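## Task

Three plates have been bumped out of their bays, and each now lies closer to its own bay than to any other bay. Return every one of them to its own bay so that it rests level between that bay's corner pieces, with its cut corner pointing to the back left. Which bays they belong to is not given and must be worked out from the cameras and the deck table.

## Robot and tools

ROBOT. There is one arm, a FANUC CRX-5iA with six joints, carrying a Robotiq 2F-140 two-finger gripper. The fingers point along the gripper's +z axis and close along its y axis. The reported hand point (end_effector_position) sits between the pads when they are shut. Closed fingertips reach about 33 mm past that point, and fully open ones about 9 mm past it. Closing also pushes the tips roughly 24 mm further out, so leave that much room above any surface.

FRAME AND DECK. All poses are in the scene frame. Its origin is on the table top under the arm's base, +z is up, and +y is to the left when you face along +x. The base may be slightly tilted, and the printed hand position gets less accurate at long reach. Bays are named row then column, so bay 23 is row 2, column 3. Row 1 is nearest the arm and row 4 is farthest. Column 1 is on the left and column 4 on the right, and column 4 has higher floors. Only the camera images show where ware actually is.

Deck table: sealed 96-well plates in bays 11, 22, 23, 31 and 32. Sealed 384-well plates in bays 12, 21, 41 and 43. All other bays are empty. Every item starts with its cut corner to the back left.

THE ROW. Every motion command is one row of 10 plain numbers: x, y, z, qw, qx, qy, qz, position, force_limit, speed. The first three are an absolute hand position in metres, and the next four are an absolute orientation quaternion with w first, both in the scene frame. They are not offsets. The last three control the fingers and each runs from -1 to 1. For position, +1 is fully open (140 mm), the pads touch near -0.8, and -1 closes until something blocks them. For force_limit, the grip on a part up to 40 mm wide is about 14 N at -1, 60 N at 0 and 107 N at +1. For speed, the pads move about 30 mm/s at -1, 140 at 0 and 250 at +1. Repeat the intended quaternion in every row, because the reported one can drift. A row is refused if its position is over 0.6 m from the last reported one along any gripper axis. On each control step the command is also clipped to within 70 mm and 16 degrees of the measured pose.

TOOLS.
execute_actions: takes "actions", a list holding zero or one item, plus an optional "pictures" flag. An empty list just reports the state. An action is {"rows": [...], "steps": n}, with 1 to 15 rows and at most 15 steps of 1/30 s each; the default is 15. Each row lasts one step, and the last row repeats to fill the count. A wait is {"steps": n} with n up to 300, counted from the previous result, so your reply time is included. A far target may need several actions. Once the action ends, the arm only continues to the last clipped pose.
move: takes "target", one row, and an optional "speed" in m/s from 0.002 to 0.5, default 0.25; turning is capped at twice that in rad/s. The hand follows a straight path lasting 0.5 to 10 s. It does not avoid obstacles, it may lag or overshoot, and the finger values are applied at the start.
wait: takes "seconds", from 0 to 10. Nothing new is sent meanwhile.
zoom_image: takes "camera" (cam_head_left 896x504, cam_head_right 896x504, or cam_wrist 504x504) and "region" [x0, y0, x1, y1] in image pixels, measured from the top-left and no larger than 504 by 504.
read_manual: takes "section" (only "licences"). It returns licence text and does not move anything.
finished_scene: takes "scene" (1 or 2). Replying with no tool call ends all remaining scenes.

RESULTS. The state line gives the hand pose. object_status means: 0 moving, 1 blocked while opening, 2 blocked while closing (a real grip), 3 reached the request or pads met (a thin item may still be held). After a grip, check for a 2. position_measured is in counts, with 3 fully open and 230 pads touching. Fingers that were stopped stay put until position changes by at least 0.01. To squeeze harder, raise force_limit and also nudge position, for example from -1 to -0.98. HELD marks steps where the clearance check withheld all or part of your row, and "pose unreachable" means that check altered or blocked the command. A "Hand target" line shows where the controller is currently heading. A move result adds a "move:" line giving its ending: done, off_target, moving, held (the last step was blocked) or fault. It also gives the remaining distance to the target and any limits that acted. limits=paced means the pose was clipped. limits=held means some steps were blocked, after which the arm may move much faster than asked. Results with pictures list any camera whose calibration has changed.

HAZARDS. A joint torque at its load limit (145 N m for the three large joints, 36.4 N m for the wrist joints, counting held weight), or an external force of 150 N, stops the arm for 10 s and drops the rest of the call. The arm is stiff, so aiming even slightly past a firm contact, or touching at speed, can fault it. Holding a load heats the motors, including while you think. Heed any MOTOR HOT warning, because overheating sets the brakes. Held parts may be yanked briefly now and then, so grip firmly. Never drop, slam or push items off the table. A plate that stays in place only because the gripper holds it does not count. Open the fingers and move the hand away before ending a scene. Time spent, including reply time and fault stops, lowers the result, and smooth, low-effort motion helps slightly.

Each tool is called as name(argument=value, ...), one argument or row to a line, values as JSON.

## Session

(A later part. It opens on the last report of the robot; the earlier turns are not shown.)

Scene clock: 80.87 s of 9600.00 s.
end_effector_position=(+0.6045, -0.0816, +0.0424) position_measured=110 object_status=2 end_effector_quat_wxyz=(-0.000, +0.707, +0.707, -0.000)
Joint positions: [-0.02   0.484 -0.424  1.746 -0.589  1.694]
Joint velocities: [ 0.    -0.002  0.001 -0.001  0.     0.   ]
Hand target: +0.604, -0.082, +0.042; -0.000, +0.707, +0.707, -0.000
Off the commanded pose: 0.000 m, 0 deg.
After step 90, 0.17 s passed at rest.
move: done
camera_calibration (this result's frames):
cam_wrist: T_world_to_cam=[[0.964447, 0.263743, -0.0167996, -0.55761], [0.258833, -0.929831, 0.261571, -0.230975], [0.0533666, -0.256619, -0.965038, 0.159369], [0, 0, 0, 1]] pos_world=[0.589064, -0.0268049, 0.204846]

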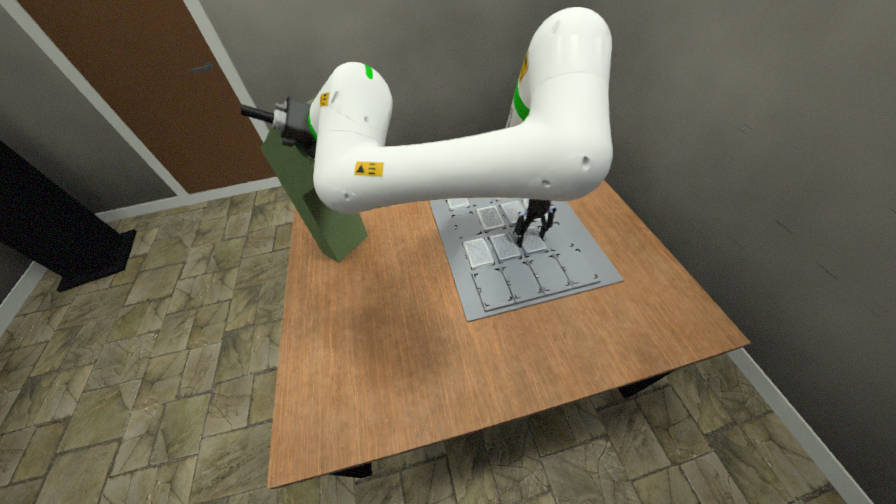

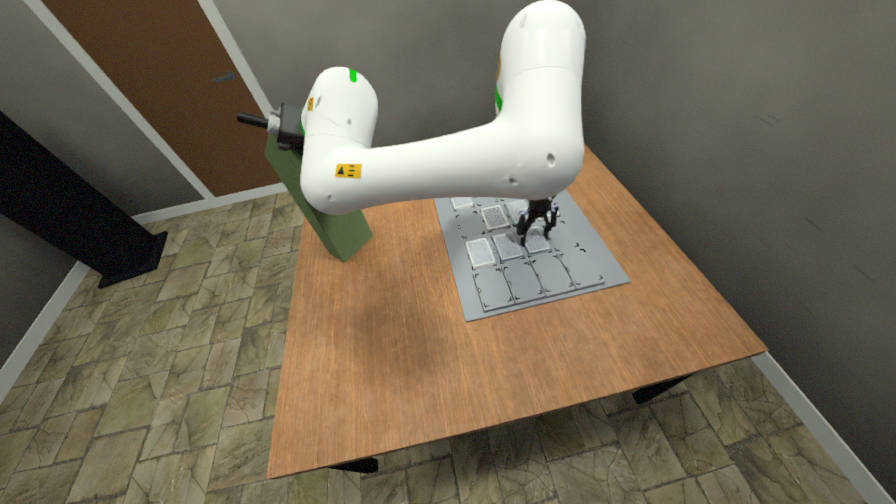

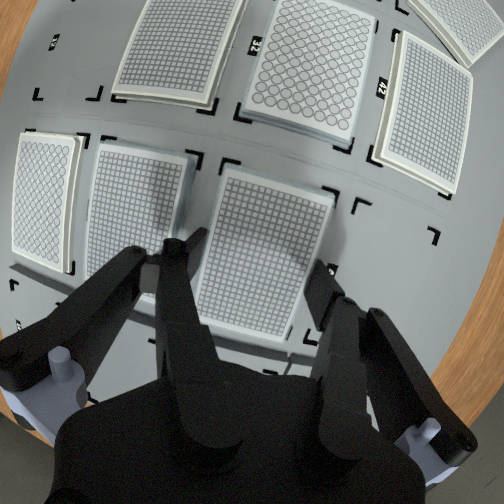

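Lower in to ~0.0400 and check.

move(
  target=[0.6045,-0.0816,0.0400,0,0.7071,0.7071,0,-1,0.2,-0.6],
  speed=0.004,
)

zoom_image(
  camera="cam_wrist",
  region=[210,148,260,188],
)

zoom_image(
  camera="cam_wrist",
  region=[302,174,352,214],
)

zoom_image(
  camera="cam_wrist",
  region=[265,310,315,350],
)

Scene clock: 82.40 s of 9600.00 s.
end_effector_position=(+0.6045, -0.0816, +0.0400) position_measured=110 object_status=2 end_effector_quat_wxyz=(+0.000, +0.707, +0.707, +0.000)
Joint positions: [-0.023  0.489 -0.421  1.751 -0.587  1.691]
Joint velocities: [-0.001 -0.     0.    -0.001  0.001 -0.001]
Hand target: +0.605, -0.082, +0.040; -0.000, +0.707, +0.707, -0.000
Off the commanded pose: 0.000 m, 0 deg.
move: done
camera_calibration (this result's frames):
cam_wrist: T_world_to_cam=[[0.964448, 0.26374, -0.016793, -0.557662], [0.258828, -0.929832, 0.261573, -0.23035], [0.0533727, -0.25662, -0.965037, 0.15706], [0, 0, 0, 1]] pos_world=[0.589075, -0.0268044, 0.202457]

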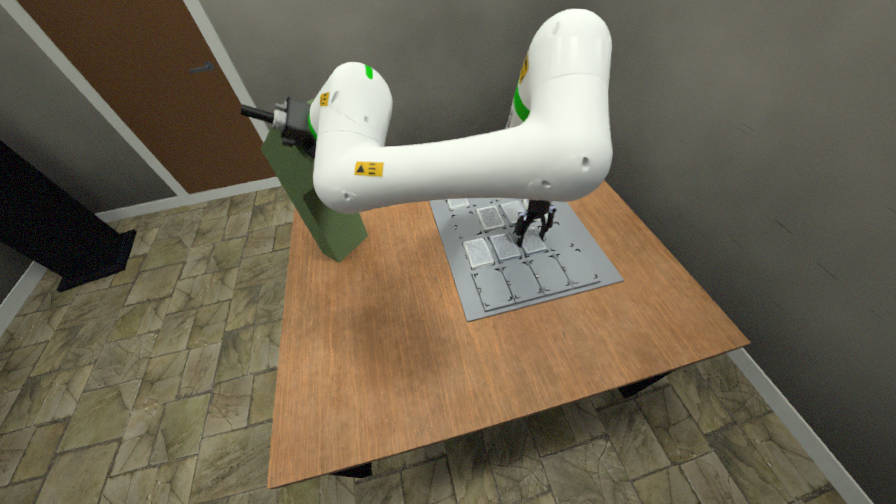

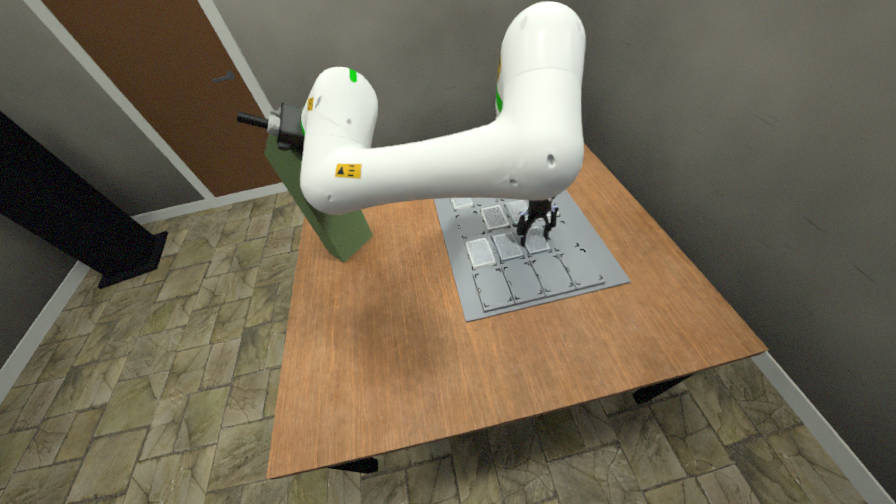

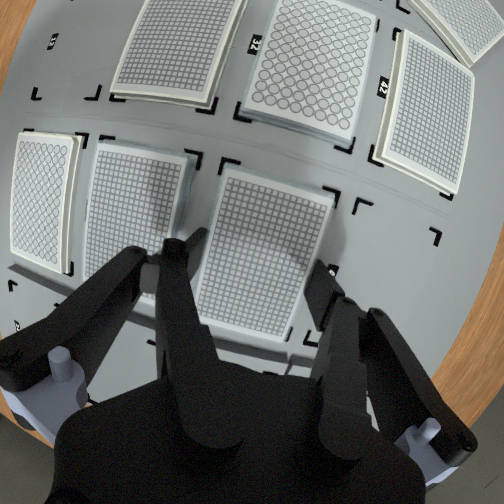

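Region (210, 148, 260, 188) of cam_wrist's 504x504 image, scaled by 10.080, with more detail than that image has; it fills the top 403 rows of this view, and the rest is white.

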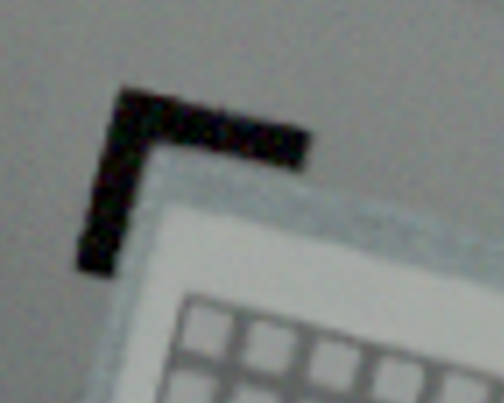

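Region (302, 174, 352, 214) of cam_wrist's 504x504 image, scaled by 10.080, with more detail than that image has; it fills the top 403 rows of this view, and the rest is white.

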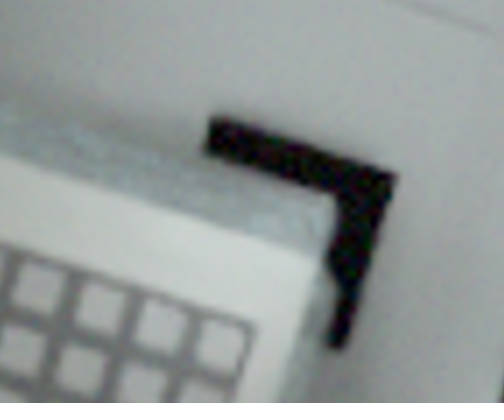

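Region (265, 310, 315, 350) of cam_wrist's 504x504 image, scaled by 10.080, with more detail than that image has; it fills the top 403 rows of this view, and the rest is white.

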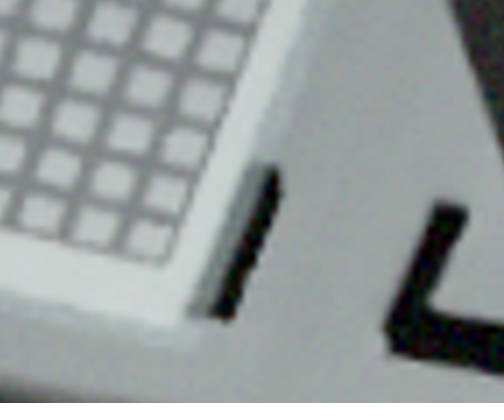

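move(
  target=[0.6045,-0.0816,0.0389,0,0.7071,0.7071,0,-1,0.2,-0.6],
  speed=0.003,
)

move(
  target=[0.6045,-0.0816,0.0389,0,0.7071,0.7071,0,0.35,0.2,-0.8],
  speed=0.003,
)

move(
  target=[0.6045,-0.0816,0.075,0,0.7071,0.7071,0,0.4,0.2,-0.6],
  speed=0.08,
)

zoom_image(
  camera="cam_wrist",
  region=[170,130,380,340],
)

Scene clock: 84.03 s of 9600.00 s.
end_effector_position=(+0.6045, -0.0816, +0.0389) position_measured=110 object_status=2 end_effector_quat_wxyz=(+0.000, +0.707, +0.707, +0.000)
Joint positions: [-0.025  0.491 -0.419  1.754 -0.586  1.69 ]
Joint velocities: [ 0.001 -0.002  0.    -0.001  0.001  0.   ]
Hand target: +0.605, -0.082, +0.039; -0.000, +0.707, +0.707, -0.000
Off the commanded pose: 0.000 m, 0 deg.
move: done
camera_calibration (this result's frames):
cam_wrist: T_world_to_cam=[[0.964448, 0.263739, -0.0167739, -0.557688], [0.258822, -0.929832, 0.261579, -0.230066], [0.0533918, -0.256621, -0.965036, 0.155989], [0, 0, 0, 1]] pos_world=[0.589079, -0.0268079, 0.201361]

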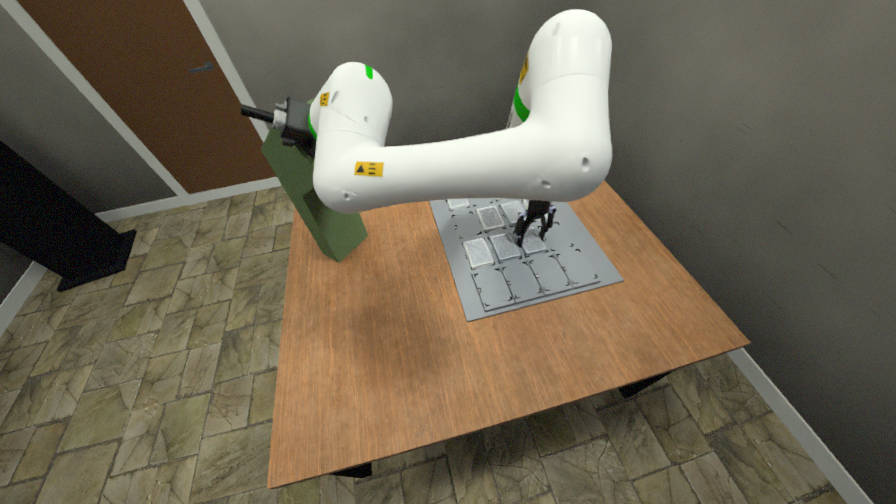

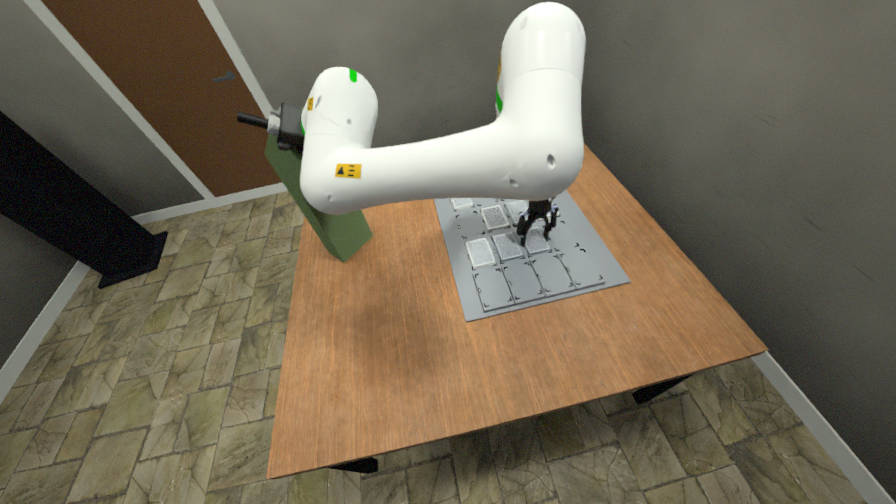

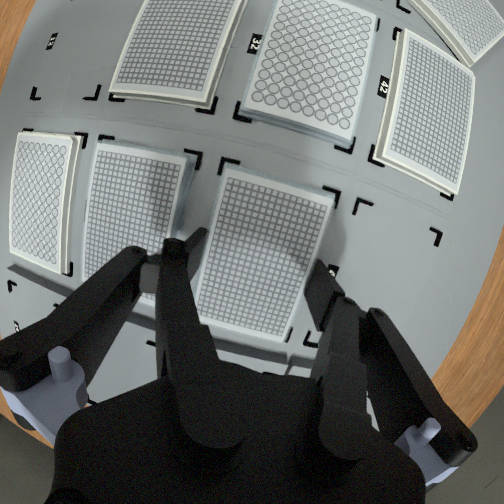

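Scene clock: 84.73 s of 9600.00 s.
end_effector_position=(+0.6045, -0.0816, +0.0389) position_measured=85 object_status=3 end_effector_quat_wxyz=(-0.000, +0.707, +0.707, -0.000)
Joint positions: [-0.025  0.491 -0.419  1.754 -0.586  1.69 ]
Joint velocities: [ 0.001 -0.    -0.    -0.     0.001  0.   ]
Hand target: +0.605, -0.082, +0.039; -0.000, +0.707, +0.707, +0.000
Off the commanded pose: 0.000 m, 0 deg.
move: done
camera_calibration (this result's frames):
cam_wrist: T_world_to_cam=[[0.964451, 0.263724, -0.0168291, -0.557657], [0.258824, -0.92984, 0.261548, -0.230038], [0.0533282, -0.256606, -0.965044, 0.155989], [0, 0, 0, 1]] pos_world=[0.589054, -0.0268032, 0.201317]

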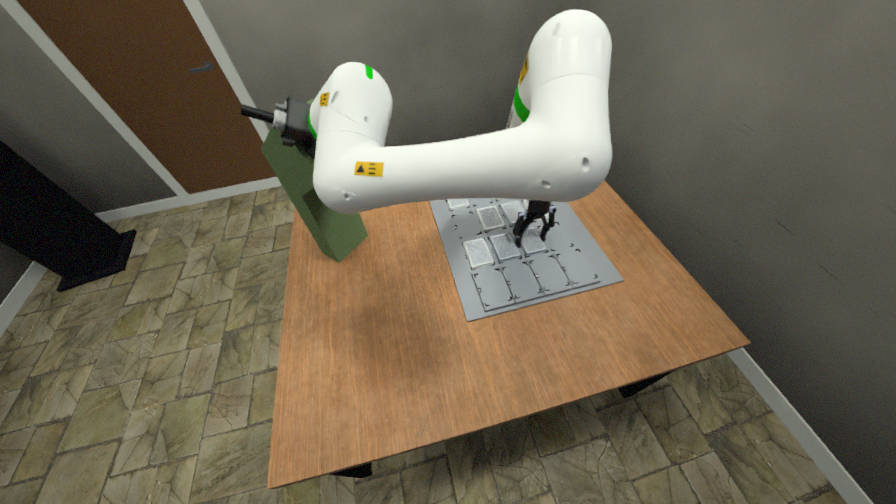

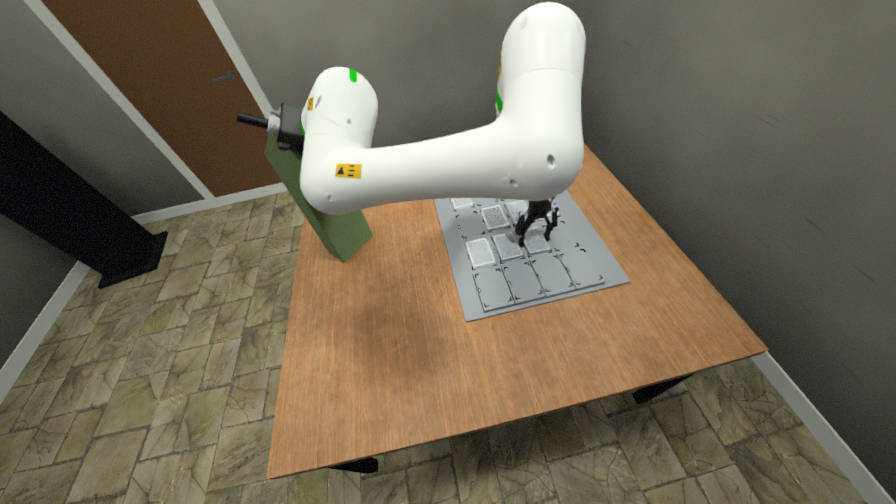

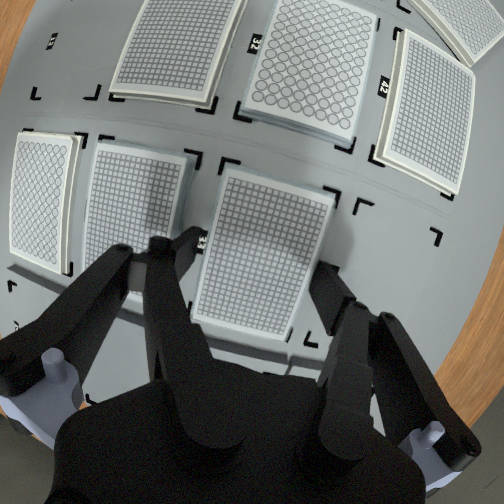

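Scene clock: 85.50 s of 9600.00 s.
end_effector_position=(+0.6044, -0.0817, +0.0749) position_measured=78 object_status=3 end_effector_quat_wxyz=(+0.000, +0.707, +0.707, +0.000)
Joint positions: [ 0.031  0.42  -0.47   1.673 -0.617  1.735]
Joint velocities: [-0.001 -0.001  0.001 -0.001 -0.     0.001]
Hand target: +0.604, -0.082, +0.075; +0.000, +0.707, +0.707, +0.000
Off the commanded pose: 0.000 m, 0 deg.
move: done
camera_calibration (this result's frames):
cam_wrist: T_world_to_cam=[[0.964446, 0.263749, -0.0167424, -0.556955], [0.258822, -0.929822, 0.261616, -0.23952], [0.0534334, -0.256647, -0.965027, 0.190721], [0, 0, 0, 1]] pos_world=[0.588955, -0.0268662, 0.237388]

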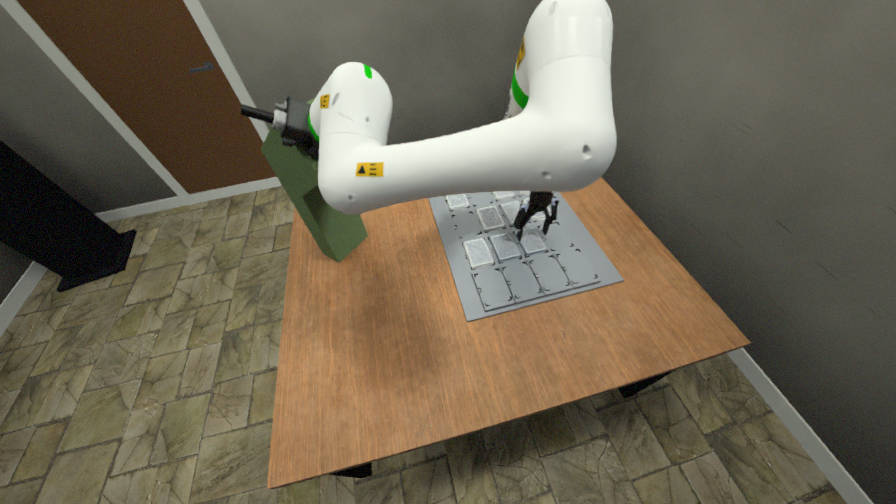

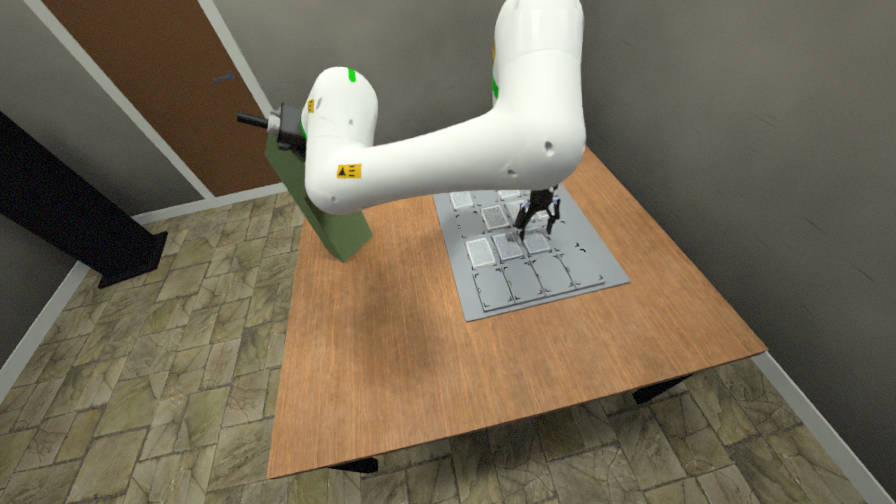

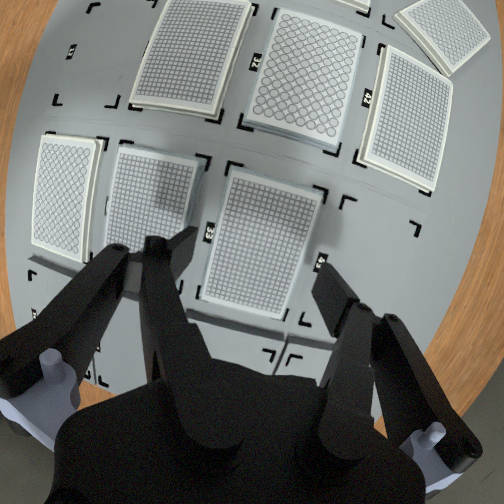

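Region (170, 130, 380, 340) of cam_wrist's 504x504 image, scaled by 2.400, with more detail than that image has.

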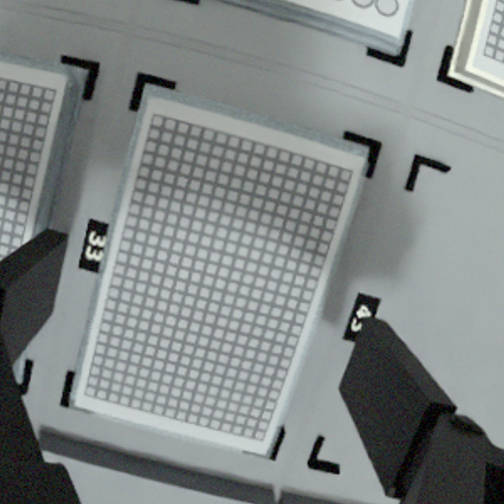

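move(
  target=[0.736,0.225,0.08,0,0.850,0.526,0,0.4,0.2,-0.6],
  speed=0.25,
)

zoom_image(
  camera="cam_wrist",
  region=[160,120,380,340],
)

zoom_image(
  camera="cam_head_right",
  region=[480,205,580,275],
)

Scene clock: 87.90 s of 9600.00 s.
end_effector_position=(+0.7359, +0.2249, +0.0807) position_measured=78 object_status=3 end_effector_quat_wxyz=(+0.000, +0.850, +0.526, +0.000)
Joint positions: [ 0.481  1.024  0.28   1.234 -0.94   1.422]
Joint velocities: [-0.     0.     0.004 -0.004 -0.001  0.003]
Hand target: +0.736, +0.225, +0.081; +0.000, +0.850, +0.526, +0.000
Off the commanded pose: 0.001 m, 0 deg.
move: done
camera_calibration (this result's frames):
cam_wrist: T_world_to_cam=[[0.980785, -0.194407, -0.0163472, -0.673588], [-0.183461, -0.947563, 0.26166, 0.339448], [-0.0663586, -0.253633, -0.965022, 0.355359], [0, 0, 0, 1]] pos_world=[0.746502, 0.280829, 0.243098]

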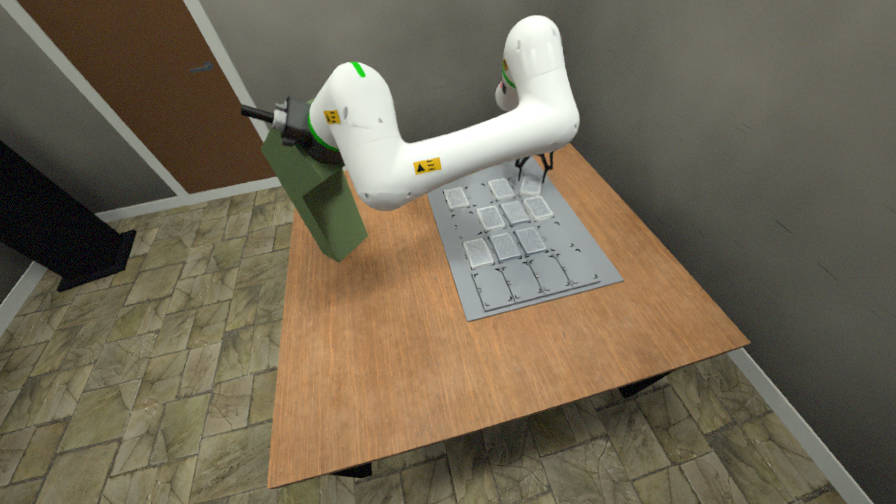

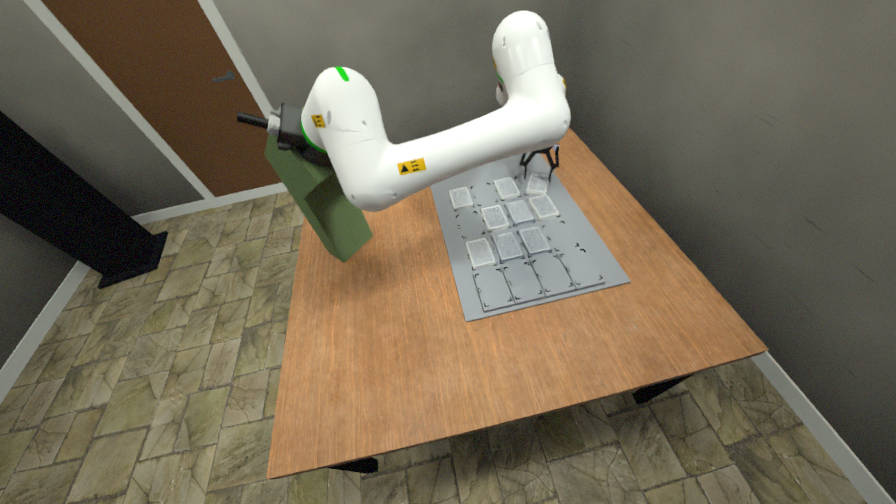

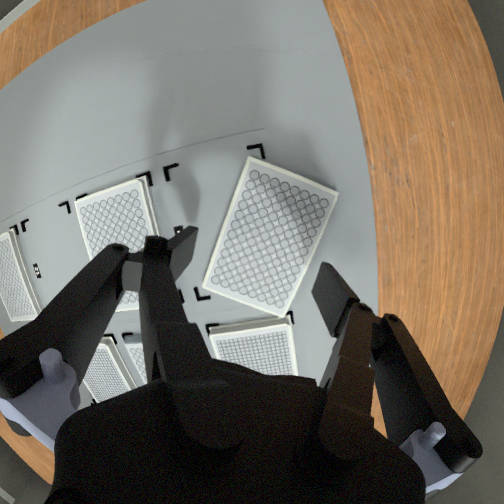

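Region (160, 120, 380, 340) of cam_wrist's 504x504 image, scaled by 2.291, with more detail than that image has.

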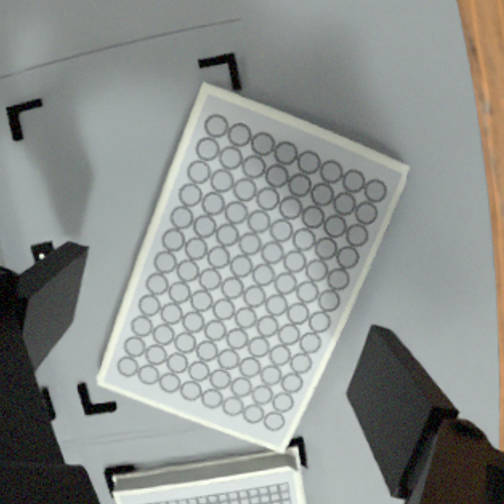

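Region (480, 205, 580, 275) of cam_head_right's 896x504 image, scaled by 5.040, with more detail than that image has; it fills the top 353 rows of this view, and the rest is white.

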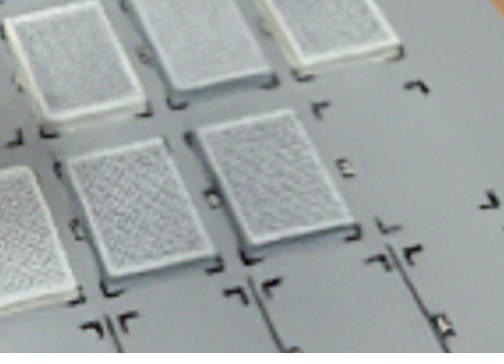

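move(
  target=[0.7473,0.2290,0.052,0,0.8746,0.4848,0,0.4,0.2,-0.6],
  speed=0.06,
)

zoom_image(
  camera="cam_wrist",
  region=[150,130,380,360],
)

Scene clock: 92.07 s of 9600.00 s.
end_effector_position=(+0.7475, +0.2291, +0.0521) position_measured=78 object_status=3 end_effector_quat_wxyz=(-0.000, +0.875, +0.485, +0.000)
Joint positions: [ 0.455  1.096  0.384  1.224 -0.932  1.371]
Joint velocities: [-0.001 -0.     0.001  0.     0.001  0.   ]
Hand target: +0.747, +0.229, +0.052; +0.000, +0.875, +0.485, +0.000
Off the commanded pose: 0.000 m, 0 deg.
After step 90, 0.10 s passed at rest.
move: done
camera_calibration (this result's frames):
cam_wrist: T_world_to_cam=[[0.957659, -0.287422, -0.0166804, -0.645915], [-0.273291, -0.925744, 0.261362, 0.415232], [-0.0905628, -0.245737, -0.965097, 0.345895], [0, 0, 0, 1]] pos_world=[0.76337, 0.283748, 0.214522]

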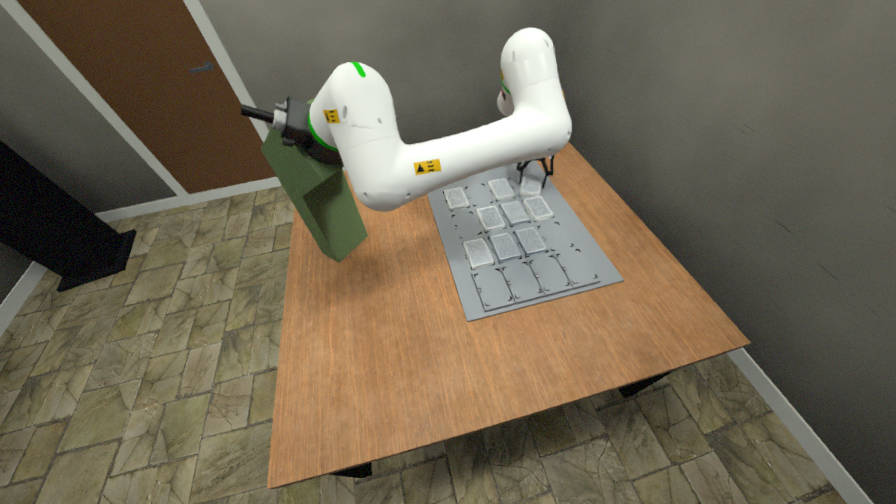

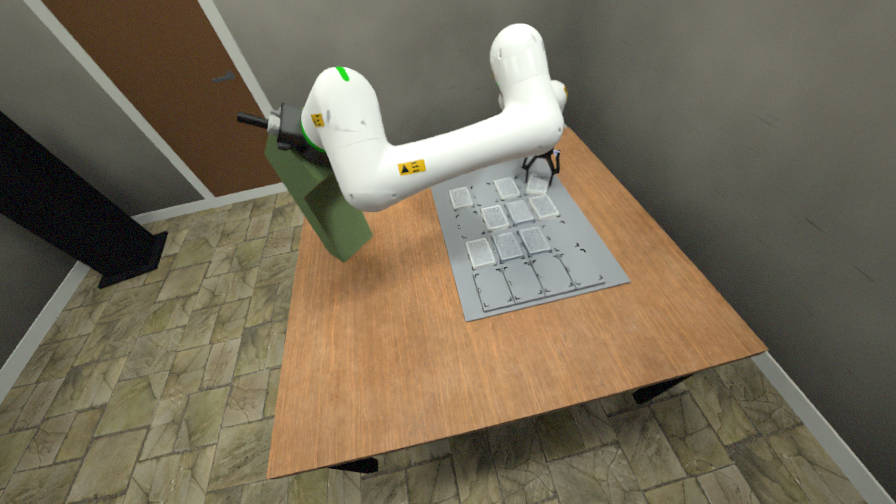

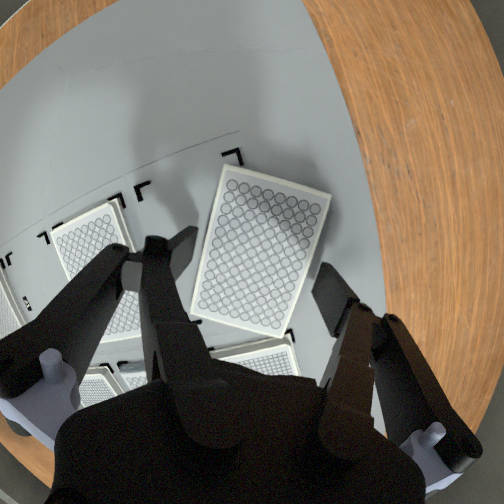

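Region (150, 130, 380, 360) of cam_wrist's 504x504 image, scaled by 2.191, with more detail than that image has.

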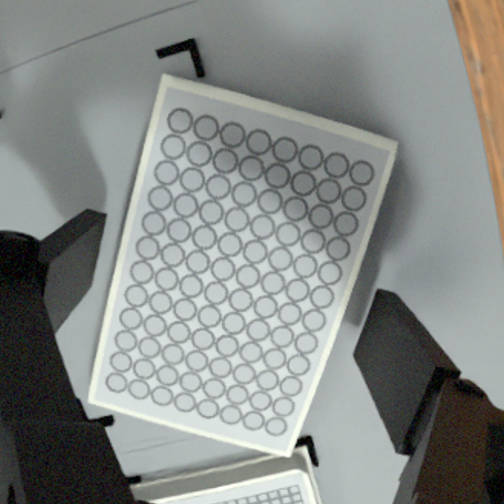

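zoom_image(
  camera="cam_head_right",
  region=[505,160,575,210],
)

zoom_image(
  camera="cam_wrist",
  region=[210,140,345,215],
)

Region (505, 160, 575, 210) of cam_head_right's 896x504 image, scaled by 7.200, with more detail than that image has; it fills the top 360 rows of this view, and the rest is white.

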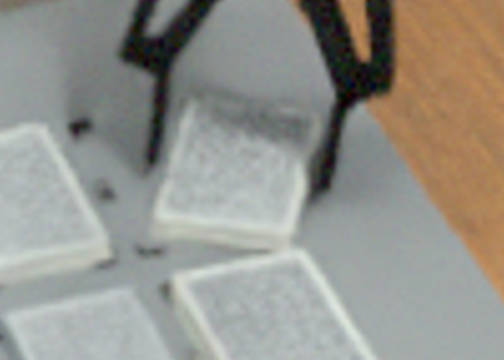

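Region (210, 140, 345, 215) of cam_wrist's 504x504 image, scaled by 3.733, with more detail than that image has.

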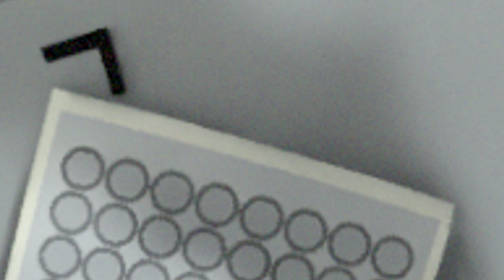

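move(
  target=[0.7458,0.2282,0.0412,0.0183,0.8744,0.4847,0.0102,0.4,0.2,-0.6],
  speed=0.03,
)

zoom_image(
  camera="cam_wrist",
  region=[150,130,380,360],
)

Scene clock: 100.97 s of 9600.00 s.
end_effector_position=(+0.7457, +0.2283, +0.0412) position_measured=78 object_status=3 end_effector_quat_wxyz=(+0.018, +0.874, +0.485, +0.010)
Joint positions: [ 0.438  1.104  0.348  1.315 -0.916  1.292]
Joint velocities: [-0.001  0.    -0.002  0.004  0.001 -0.003]
Hand target: +0.746, +0.228, +0.041; +0.018, +0.874, +0.485, +0.010
Off the commanded pose: 0.000 m, 0 deg.
After step 90, 4.97 s passed at rest.
move: done
camera_calibration (this result's frames):
cam_wrist: T_world_to_cam=[[0.957586, -0.287194, 0.0234249, -0.646356], [-0.282536, -0.919865, 0.272068, 0.421929], [-0.0565886, -0.267147, -0.961993, 0.314457], [0, 0, 0, 1]] pos_world=[0.755946, 0.286495, 0.202852]

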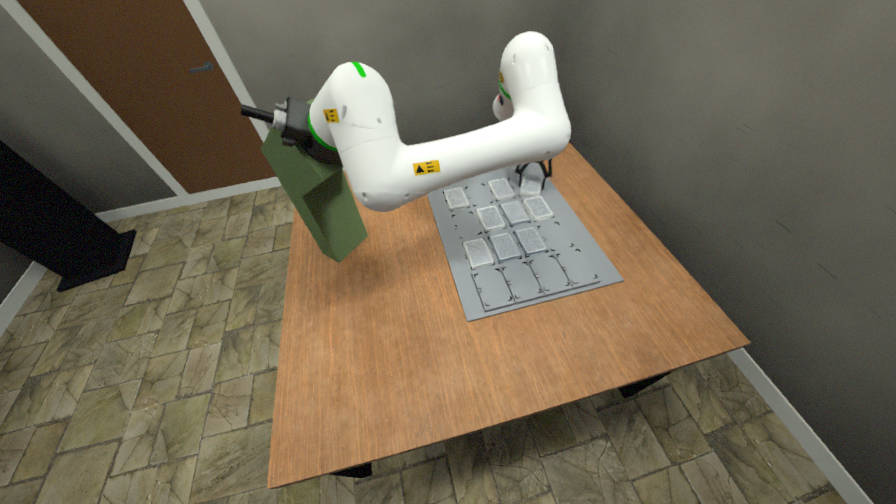

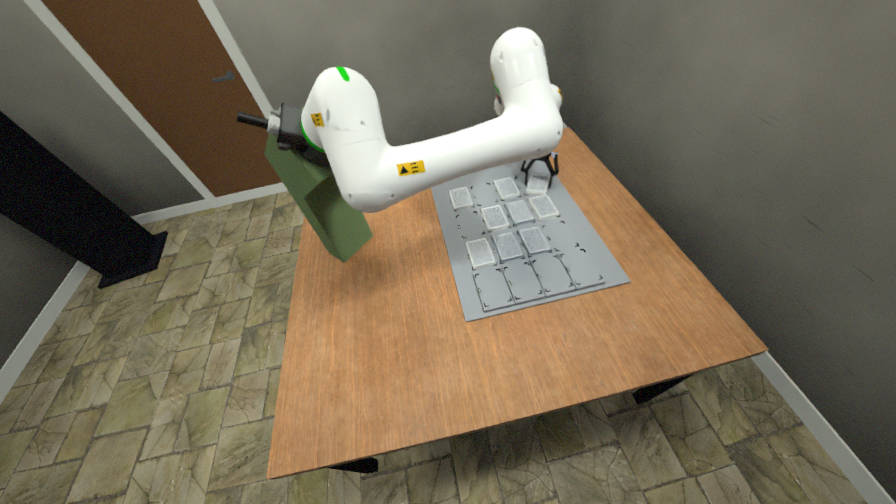

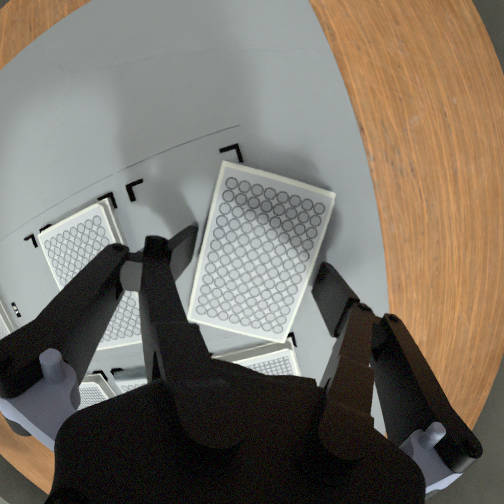

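Region (150, 130, 380, 360) of cam_wrist's 504x504 image, scaled by 2.191, with more detail than that image has.

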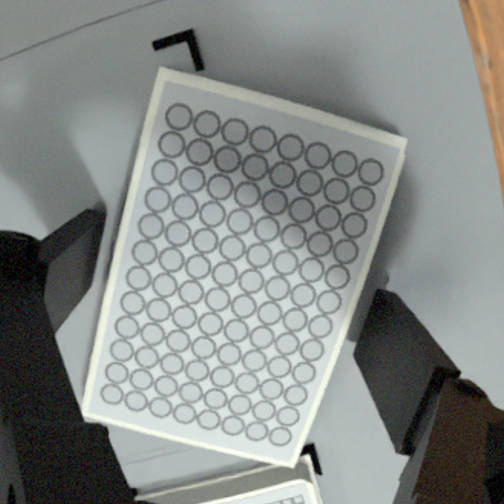

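Close and lift.

move(
  target=[0.7458,0.2282,0.0412,0.0183,0.8744,0.4847,0.0102,-1,0.2,-0.6],
  speed=0.03,
)

move(
  target=[0.7458,0.2282,0.0500,0.0183,0.8744,0.4847,0.0102,-1,0.2,-0.6],
  speed=0.03,
)

Scene clock: 102.07 s of 9600.00 s.
end_effector_position=(+0.7458, +0.2282, +0.0412) position_measured=106 object_status=2 end_effector_quat_wxyz=(+0.018, +0.874, +0.485, +0.010)
Joint positions: [ 0.438  1.104  0.348  1.316 -0.916  1.292]
Joint velocities: [ 0.001  0.    -0.001 -0.001  0.    -0.   ]
Hand target: +0.746, +0.228, +0.041; +0.018, +0.874, +0.485, +0.010
Off the commanded pose: 0.000 m, 0 deg.
move: done
camera_calibration (this result's frames):
cam_wrist: T_world_to_cam=[[0.957564, -0.287253, 0.0236208, -0.646358], [-0.282644, -0.919825, 0.272091, 0.421976], [-0.0564319, -0.267221, -0.961981, 0.314368], [0, 0, 0, 1]] pos_world=[0.755938, 0.286482, 0.202868]

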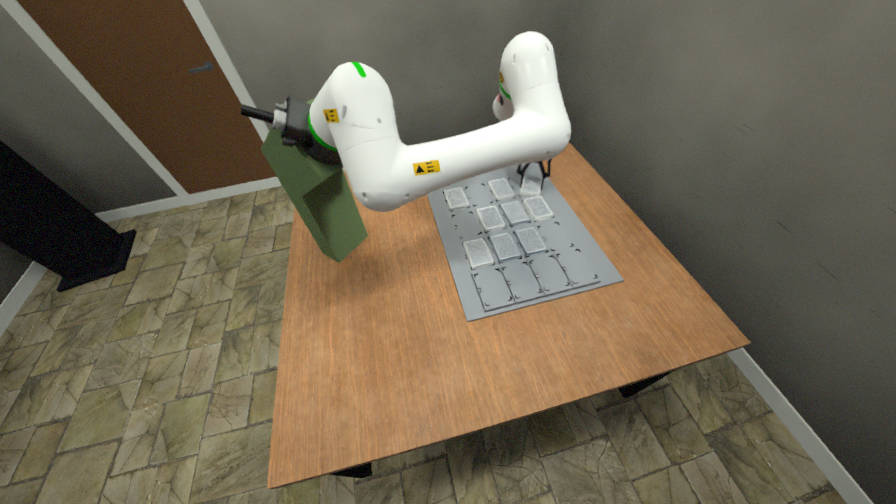

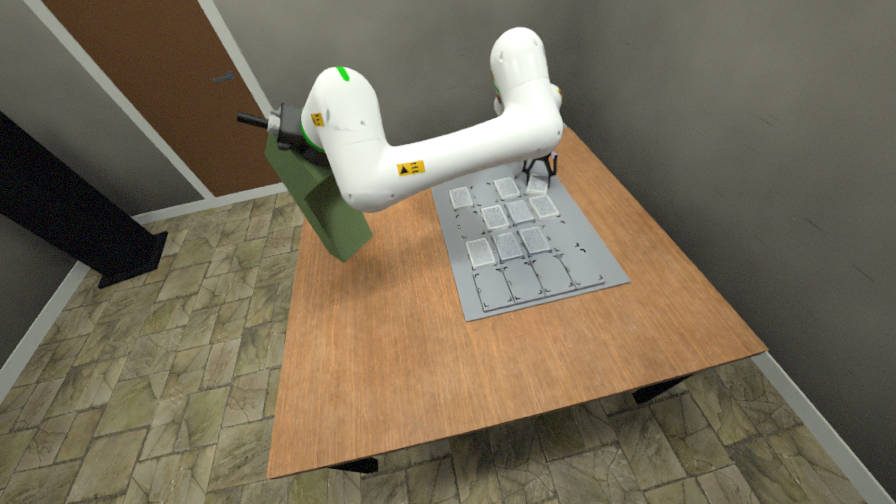

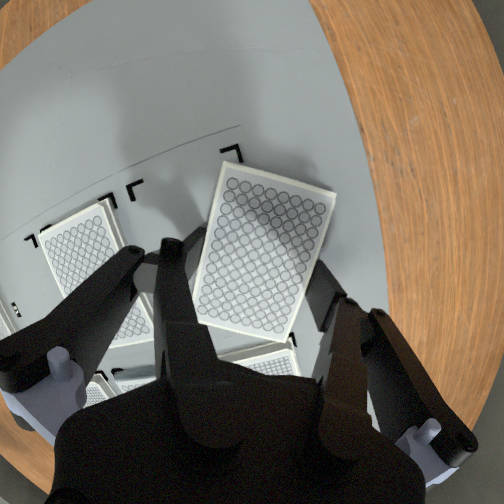

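Scene clock: 102.77 s of 9600.00 s.
end_effector_position=(+0.7458, +0.2282, +0.0500) position_measured=107 object_status=2 end_effector_quat_wxyz=(+0.018, +0.874, +0.485, +0.010)
Joint positions: [ 0.447  1.09   0.333  1.311 -0.923  1.29 ]
Joint velocities: [ 0.001  0.001 -0.     0.001 -0.    -0.001]
Hand target: +0.746, +0.228, +0.050; +0.018, +0.874, +0.485, +0.010
Off the commanded pose: 0.000 m, 0 deg.
move: done
camera_calibration (this result's frames):
cam_wrist: T_world_to_cam=[[0.957545, -0.287313, 0.0236342, -0.64656], [-0.282704, -0.919802, 0.272106, 0.419566], [-0.0564409, -0.267236, -0.961977, 0.322804], [0, 0, 0, 1]] pos_world=[0.755943, 0.286418, 0.211644]

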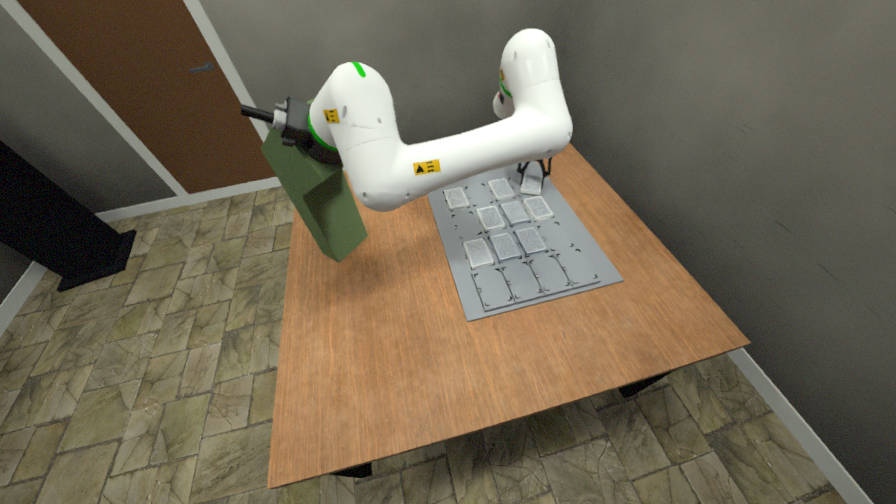

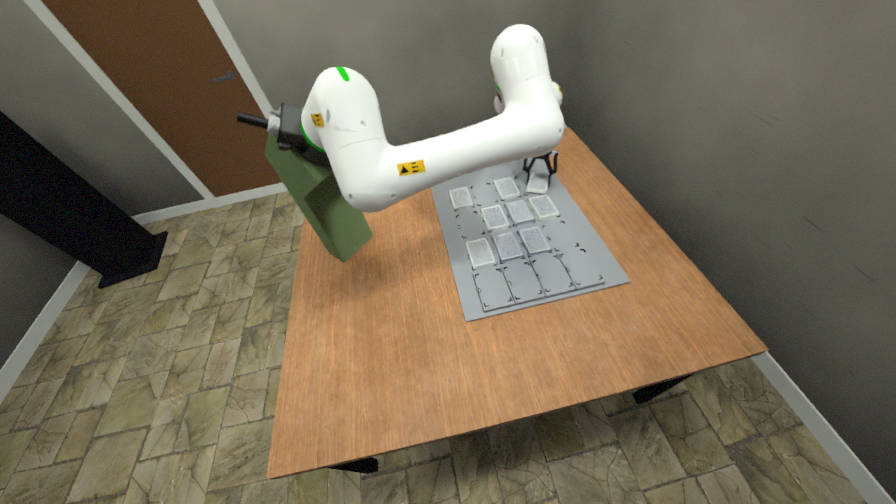

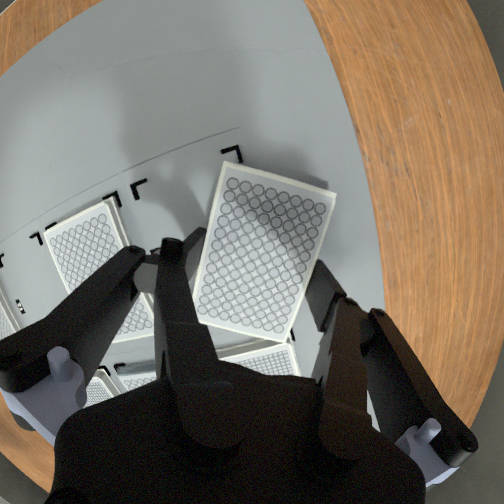

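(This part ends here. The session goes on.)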